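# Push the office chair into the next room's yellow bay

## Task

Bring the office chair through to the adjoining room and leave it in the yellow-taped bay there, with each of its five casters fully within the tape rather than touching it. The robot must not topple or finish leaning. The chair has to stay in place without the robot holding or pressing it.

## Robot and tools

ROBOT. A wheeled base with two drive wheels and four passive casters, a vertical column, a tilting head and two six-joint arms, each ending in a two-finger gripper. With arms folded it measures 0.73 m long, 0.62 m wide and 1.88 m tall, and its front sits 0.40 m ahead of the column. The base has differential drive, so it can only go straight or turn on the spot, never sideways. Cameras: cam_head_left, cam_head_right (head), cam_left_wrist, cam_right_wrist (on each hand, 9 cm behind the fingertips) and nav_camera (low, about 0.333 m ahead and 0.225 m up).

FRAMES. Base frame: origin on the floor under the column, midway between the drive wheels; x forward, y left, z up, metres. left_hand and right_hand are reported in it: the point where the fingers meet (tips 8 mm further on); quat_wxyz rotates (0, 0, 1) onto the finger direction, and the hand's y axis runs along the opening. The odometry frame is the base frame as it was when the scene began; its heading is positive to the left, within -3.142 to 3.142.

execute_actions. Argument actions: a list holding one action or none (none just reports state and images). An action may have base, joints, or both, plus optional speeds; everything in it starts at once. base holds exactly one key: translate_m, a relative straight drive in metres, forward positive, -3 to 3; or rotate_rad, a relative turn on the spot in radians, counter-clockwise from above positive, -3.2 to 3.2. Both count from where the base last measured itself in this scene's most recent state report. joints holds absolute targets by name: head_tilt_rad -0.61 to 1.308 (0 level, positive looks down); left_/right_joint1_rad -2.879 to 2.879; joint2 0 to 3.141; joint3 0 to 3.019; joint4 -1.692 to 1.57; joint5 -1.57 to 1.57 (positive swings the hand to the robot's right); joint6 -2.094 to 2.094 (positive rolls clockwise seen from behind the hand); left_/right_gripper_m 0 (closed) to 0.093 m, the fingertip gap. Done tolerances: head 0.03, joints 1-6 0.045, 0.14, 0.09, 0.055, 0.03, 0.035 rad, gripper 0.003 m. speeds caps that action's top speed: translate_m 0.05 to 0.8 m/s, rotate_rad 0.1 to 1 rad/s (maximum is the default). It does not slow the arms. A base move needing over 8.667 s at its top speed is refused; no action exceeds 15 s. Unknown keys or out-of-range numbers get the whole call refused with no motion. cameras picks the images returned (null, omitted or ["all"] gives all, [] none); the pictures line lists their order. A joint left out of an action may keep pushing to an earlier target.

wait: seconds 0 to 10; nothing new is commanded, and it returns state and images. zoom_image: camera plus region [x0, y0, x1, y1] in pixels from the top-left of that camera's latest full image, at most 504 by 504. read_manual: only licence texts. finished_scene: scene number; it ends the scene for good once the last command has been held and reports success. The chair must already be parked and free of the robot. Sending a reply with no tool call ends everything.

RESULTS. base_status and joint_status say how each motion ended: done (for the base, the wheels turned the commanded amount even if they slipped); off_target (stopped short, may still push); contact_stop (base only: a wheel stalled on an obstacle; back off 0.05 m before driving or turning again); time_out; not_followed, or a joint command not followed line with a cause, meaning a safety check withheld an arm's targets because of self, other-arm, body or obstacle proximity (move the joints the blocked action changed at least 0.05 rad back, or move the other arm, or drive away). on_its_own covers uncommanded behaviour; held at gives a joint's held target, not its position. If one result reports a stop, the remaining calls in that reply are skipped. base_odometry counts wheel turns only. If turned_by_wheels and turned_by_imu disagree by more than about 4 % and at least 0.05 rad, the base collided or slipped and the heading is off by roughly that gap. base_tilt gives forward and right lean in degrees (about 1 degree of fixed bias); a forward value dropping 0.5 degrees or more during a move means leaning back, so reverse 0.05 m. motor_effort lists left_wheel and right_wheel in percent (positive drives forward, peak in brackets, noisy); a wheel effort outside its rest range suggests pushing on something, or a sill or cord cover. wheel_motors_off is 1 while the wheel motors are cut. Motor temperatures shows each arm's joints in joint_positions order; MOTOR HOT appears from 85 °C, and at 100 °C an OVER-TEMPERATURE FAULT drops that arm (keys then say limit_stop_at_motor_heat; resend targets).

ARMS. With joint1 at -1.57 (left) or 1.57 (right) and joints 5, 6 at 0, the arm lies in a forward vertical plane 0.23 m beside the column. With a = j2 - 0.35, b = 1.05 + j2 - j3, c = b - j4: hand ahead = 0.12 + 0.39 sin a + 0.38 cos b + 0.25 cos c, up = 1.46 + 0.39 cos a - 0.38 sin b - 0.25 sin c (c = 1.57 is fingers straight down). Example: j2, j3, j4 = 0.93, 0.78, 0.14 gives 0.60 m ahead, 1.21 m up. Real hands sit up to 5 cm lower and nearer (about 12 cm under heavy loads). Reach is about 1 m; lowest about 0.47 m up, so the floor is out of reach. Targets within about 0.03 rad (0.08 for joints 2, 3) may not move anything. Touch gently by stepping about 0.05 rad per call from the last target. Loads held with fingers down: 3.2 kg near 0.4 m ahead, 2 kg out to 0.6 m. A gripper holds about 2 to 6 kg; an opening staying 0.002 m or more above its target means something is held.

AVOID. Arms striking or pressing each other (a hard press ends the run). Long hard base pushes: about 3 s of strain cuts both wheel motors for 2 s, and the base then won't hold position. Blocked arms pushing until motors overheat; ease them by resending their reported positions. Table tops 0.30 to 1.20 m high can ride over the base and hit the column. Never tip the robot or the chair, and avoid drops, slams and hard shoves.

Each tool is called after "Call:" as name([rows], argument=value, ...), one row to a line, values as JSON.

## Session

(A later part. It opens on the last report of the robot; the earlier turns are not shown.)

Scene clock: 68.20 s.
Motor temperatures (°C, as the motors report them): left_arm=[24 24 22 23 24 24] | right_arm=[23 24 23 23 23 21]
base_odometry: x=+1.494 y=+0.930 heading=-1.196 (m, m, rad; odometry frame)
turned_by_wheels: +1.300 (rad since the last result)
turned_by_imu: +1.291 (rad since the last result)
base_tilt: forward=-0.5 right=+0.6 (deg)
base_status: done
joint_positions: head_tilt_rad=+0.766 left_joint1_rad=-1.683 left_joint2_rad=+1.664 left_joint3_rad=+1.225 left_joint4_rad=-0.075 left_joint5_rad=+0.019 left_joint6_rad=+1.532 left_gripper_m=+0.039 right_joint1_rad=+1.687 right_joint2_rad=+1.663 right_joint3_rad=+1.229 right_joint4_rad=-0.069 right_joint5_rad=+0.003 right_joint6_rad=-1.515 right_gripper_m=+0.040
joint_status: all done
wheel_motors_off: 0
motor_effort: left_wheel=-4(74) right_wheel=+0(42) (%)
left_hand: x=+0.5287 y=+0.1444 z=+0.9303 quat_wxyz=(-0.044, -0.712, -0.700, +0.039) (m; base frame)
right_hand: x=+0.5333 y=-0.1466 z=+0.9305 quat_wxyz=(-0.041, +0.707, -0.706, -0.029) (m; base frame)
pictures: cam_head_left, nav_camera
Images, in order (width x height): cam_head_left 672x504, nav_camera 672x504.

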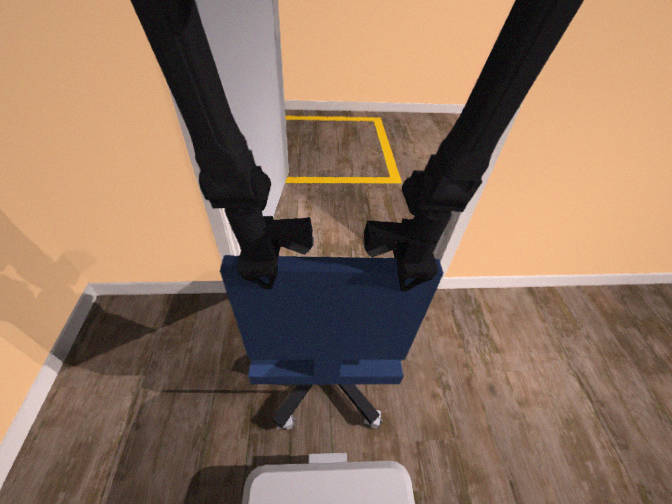

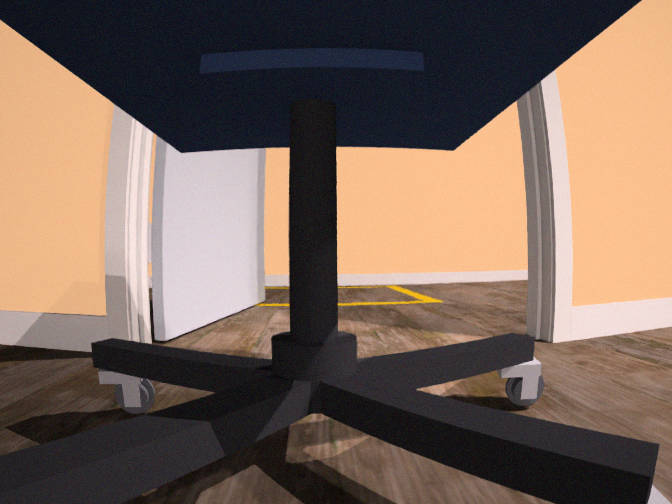

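Call:
execute_actions([
  {"base":{"rotate_rad":-0.05}},
], cameras=[])

Call:
execute_actions([
  {"base":{"translate_m":1.9},"speeds":{"translate_m":0.45},"joints":{"head_tilt_rad":0.95}},
])

Scene clock: 71.57 s.
Motor temperatures (°C, as the motors report them): left_arm=[24 24 22 23 24 24] | right_arm=[23 25 23 23 23 21]
base_odometry: x=+1.494 y=+0.930 heading=-1.244 (m, m, rad; odometry frame)
turned_by_wheels: -0.049 (rad since the last result)
turned_by_imu: -0.050 (rad since the last result)
base_tilt: forward=-0.5 right=+0.6 (deg)
base_status: done
joint_positions: head_tilt_rad=+0.766 left_joint1_rad=-1.677 left_joint2_rad=+1.660 left_joint3_rad=+1.214 left_joint4_rad=-0.070 left_joint5_rad=+0.010 left_joint6_rad=+1.519 left_gripper_m=+0.039 right_joint1_rad=+1.695 right_joint2_rad=+1.666 right_joint3_rad=+1.234 right_joint4_rad=-0.066 right_joint5_rad=-0.002 right_joint6_rad=-1.527 right_gripper_m=+0.040
joint_status: not commanded
wheel_motors_off: 0
motor_effort: left_wheel=+5(29) right_wheel=-5(21) (%)
left_hand: x=+0.5256 y=+0.1509 z=+0.9307 quat_wxyz=(-0.038, -0.706, -0.706, +0.034) (m; base frame)
right_hand: x=+0.5351 y=-0.1400 z=+0.9300 quat_wxyz=(-0.047, +0.712, -0.700, -0.031) (m; base frame)
pictures: none
No camera images: the call's "cameras" was empty. Leave "cameras" out to get every camera's image.

Scene clock: 77.07 s.
Motor temperatures (°C, as the motors report them): left_arm=[24 24 22 23 24 24] | right_arm=[23 25 23 22 23 21]
base_odometry: x=+2.104 y=-0.869 heading=-1.244 (m, m, rad; odometry frame)
turned_by_wheels: +0.001 (rad since the last result)
turned_by_imu: +0.006 (rad since the last result)
base_tilt: forward=-0.5 right=+0.5 (deg)
base_status: done
joint_positions: head_tilt_rad=+0.951 left_joint1_rad=-1.677 left_joint2_rad=+1.661 left_joint3_rad=+1.209 left_joint4_rad=-0.080 left_joint5_rad=+0.001 left_joint6_rad=+1.518 left_gripper_m=+0.039 right_joint1_rad=+1.697 right_joint2_rad=+1.666 right_joint3_rad=+1.229 right_joint4_rad=-0.068 right_joint5_rad=-0.004 right_joint6_rad=-1.526 right_gripper_m=+0.040
joint_status: all done
wheel_motors_off: 0
motor_effort: left_wheel=+1(82) right_wheel=-1(36) (%)
left_hand: x=+0.5199 y=+0.1521 z=+0.9303 quat_wxyz=(-0.030, -0.707, -0.706, +0.036) (m; base frame)
right_hand: x=+0.5319 y=-0.1384 z=+0.9303 quat_wxyz=(-0.046, +0.712, -0.700, -0.034) (m; base frame)
pictures: cam_head_left, cam_head_right, cam_left_wrist, cam_right_wrist, nav_camera
Images, in order (width x height): cam_head_left 672x504, cam_head_right 672x504, cam_left_wrist 504x504, cam_right_wrist 504x504, nav_camera 672x504.

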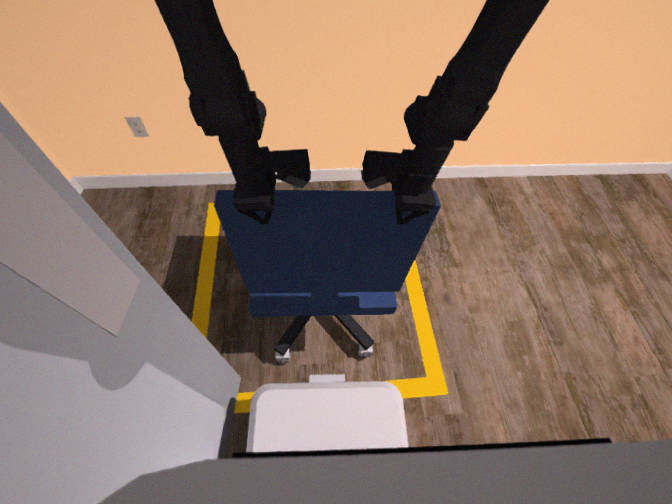

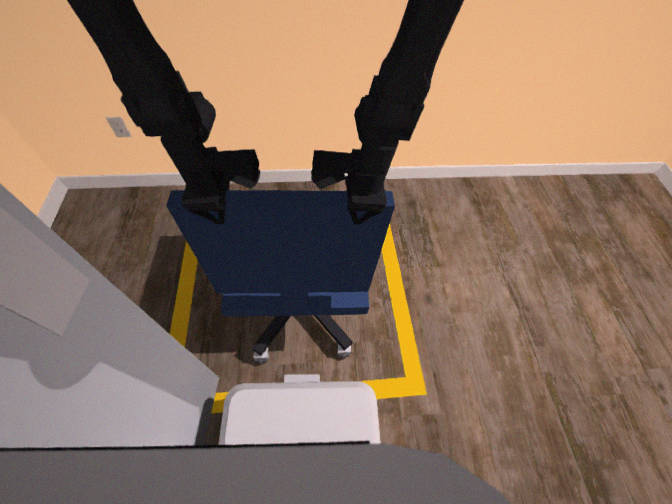

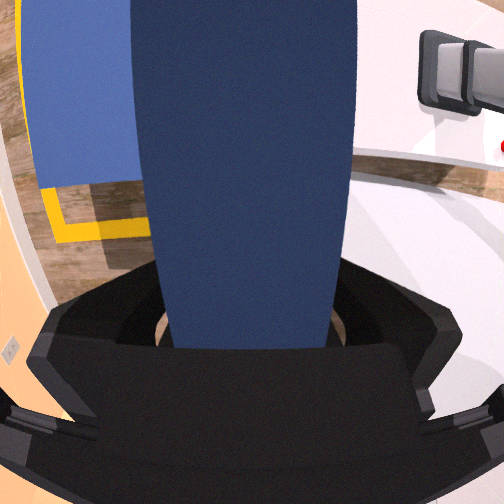

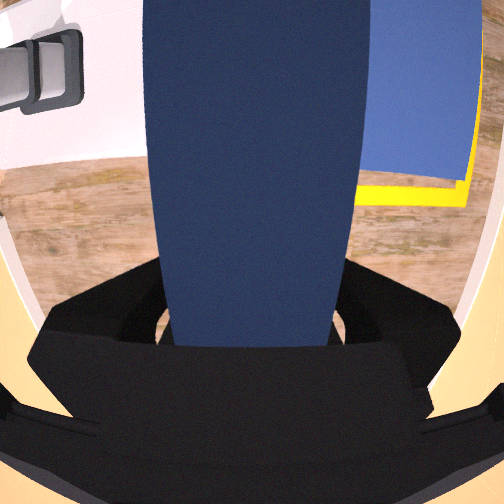

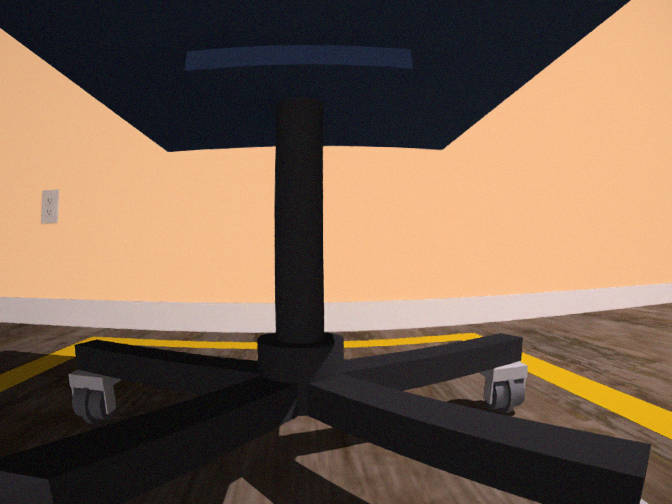

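Inside.

Call:
execute_actions([
  {"joints":{"left_gripper_m":0.093,"right_gripper_m":0.093}},
], cameras=[])

Call:
execute_actions([
  {"joints":{"left_joint2_rad":1.44,"left_joint3_rad":1.1,"right_joint2_rad":1.44,"right_joint3_rad":1.13,"left_joint4_rad":-0.15,"right_joint4_rad":-0.15}},
], cameras=["cam_head_left","nav_camera"])

Scene clock: 80.53 s.
Motor temperatures (°C, as the motors report them): left_arm=[24 25 22 23 24 24] | right_arm=[23 25 23 22 23 21]
base_odometry: x=+2.104 y=-0.869 heading=-1.244 (m, m, rad; odometry frame)
turned_by_wheels: +0.000 (rad since the last result)
turned_by_imu: -0.001 (rad since the last result)
base_tilt: forward=-0.5 right=+0.6 (deg)
base_status: not commanded
joint_positions: head_tilt_rad=+0.951 left_joint1_rad=-1.677 left_joint2_rad=+1.661 left_joint3_rad=+1.211 left_joint4_rad=-0.073 left_joint5_rad=+0.004 left_joint6_rad=+1.562 left_gripper_m=+0.093 right_joint1_rad=+1.697 right_joint2_rad=+1.666 right_joint3_rad=+1.229 right_joint4_rad=-0.068 right_joint5_rad=-0.002 right_joint6_rad=-1.560 right_gripper_m=+0.093
joint_status: all done
wheel_motors_off: 0
motor_effort: left_wheel=+0(2) right_wheel=-1(1) (%)
left_hand: x=+0.5223 y=+0.1516 z=+0.9303 quat_wxyz=(-0.034, -0.722, -0.690, +0.034) (m; base frame)
right_hand: x=+0.5319 y=-0.1387 z=+0.9302 quat_wxyz=(-0.046, +0.724, -0.688, -0.033) (m; base frame)
pictures: none
No camera images: the call's "cameras" was empty. Leave "cameras" out to get every camera's image.

Scene clock: 81.70 s.
Motor temperatures (°C, as the motors report them): left_arm=[24 25 22 23 24 24] | right_arm=[23 25 23 22 23 21]
base_odometry: x=+2.104 y=-0.869 heading=-1.243 (m, m, rad; odometry frame)
turned_by_wheels: +0.000 (rad since the last result)
turned_by_imu: +0.000 (rad since the last result)
base_tilt: forward=-0.5 right=+0.6 (deg)
base_status: not commanded
joint_positions: head_tilt_rad=+0.951 left_joint1_rad=-1.677 left_joint2_rad=+1.426 left_joint3_rad=+1.102 left_joint4_rad=-0.145 left_joint5_rad=+0.004 left_joint6_rad=+1.564 left_gripper_m=+0.093 right_joint1_rad=+1.696 right_joint2_rad=+1.424 right_joint3_rad=+1.132 right_joint4_rad=-0.146 right_joint5_rad=-0.002 right_joint6_rad=-1.561 right_gripper_m=+0.093
joint_status: all done
wheel_motors_off: 0
motor_effort: left_wheel=+2(3) right_wheel=-1(2) (%)
left_hand: x=+0.5503 y=+0.1585 z=+1.0207 quat_wxyz=(-0.053, -0.721, -0.690, +0.015) (m; base frame)
right_hand: x=+0.5694 y=-0.1473 z=+1.0257 quat_wxyz=(-0.070, +0.722, -0.688, -0.010) (m; base frame)
pictures: cam_head_left, nav_camera
Images, in order (width x height): cam_head_left 672x504, nav_camera 672x504.

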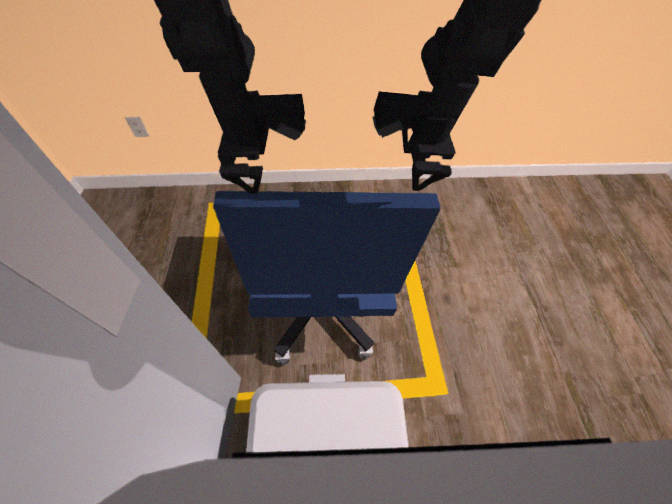

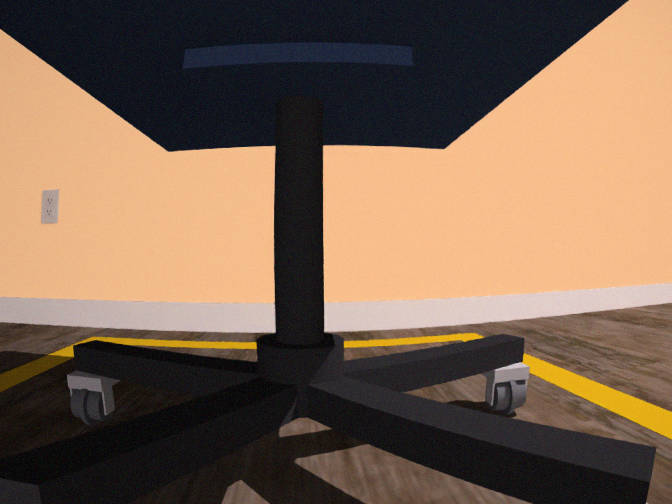

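Call:
finished_scene(scene=1)

The scene is finished: the task was done.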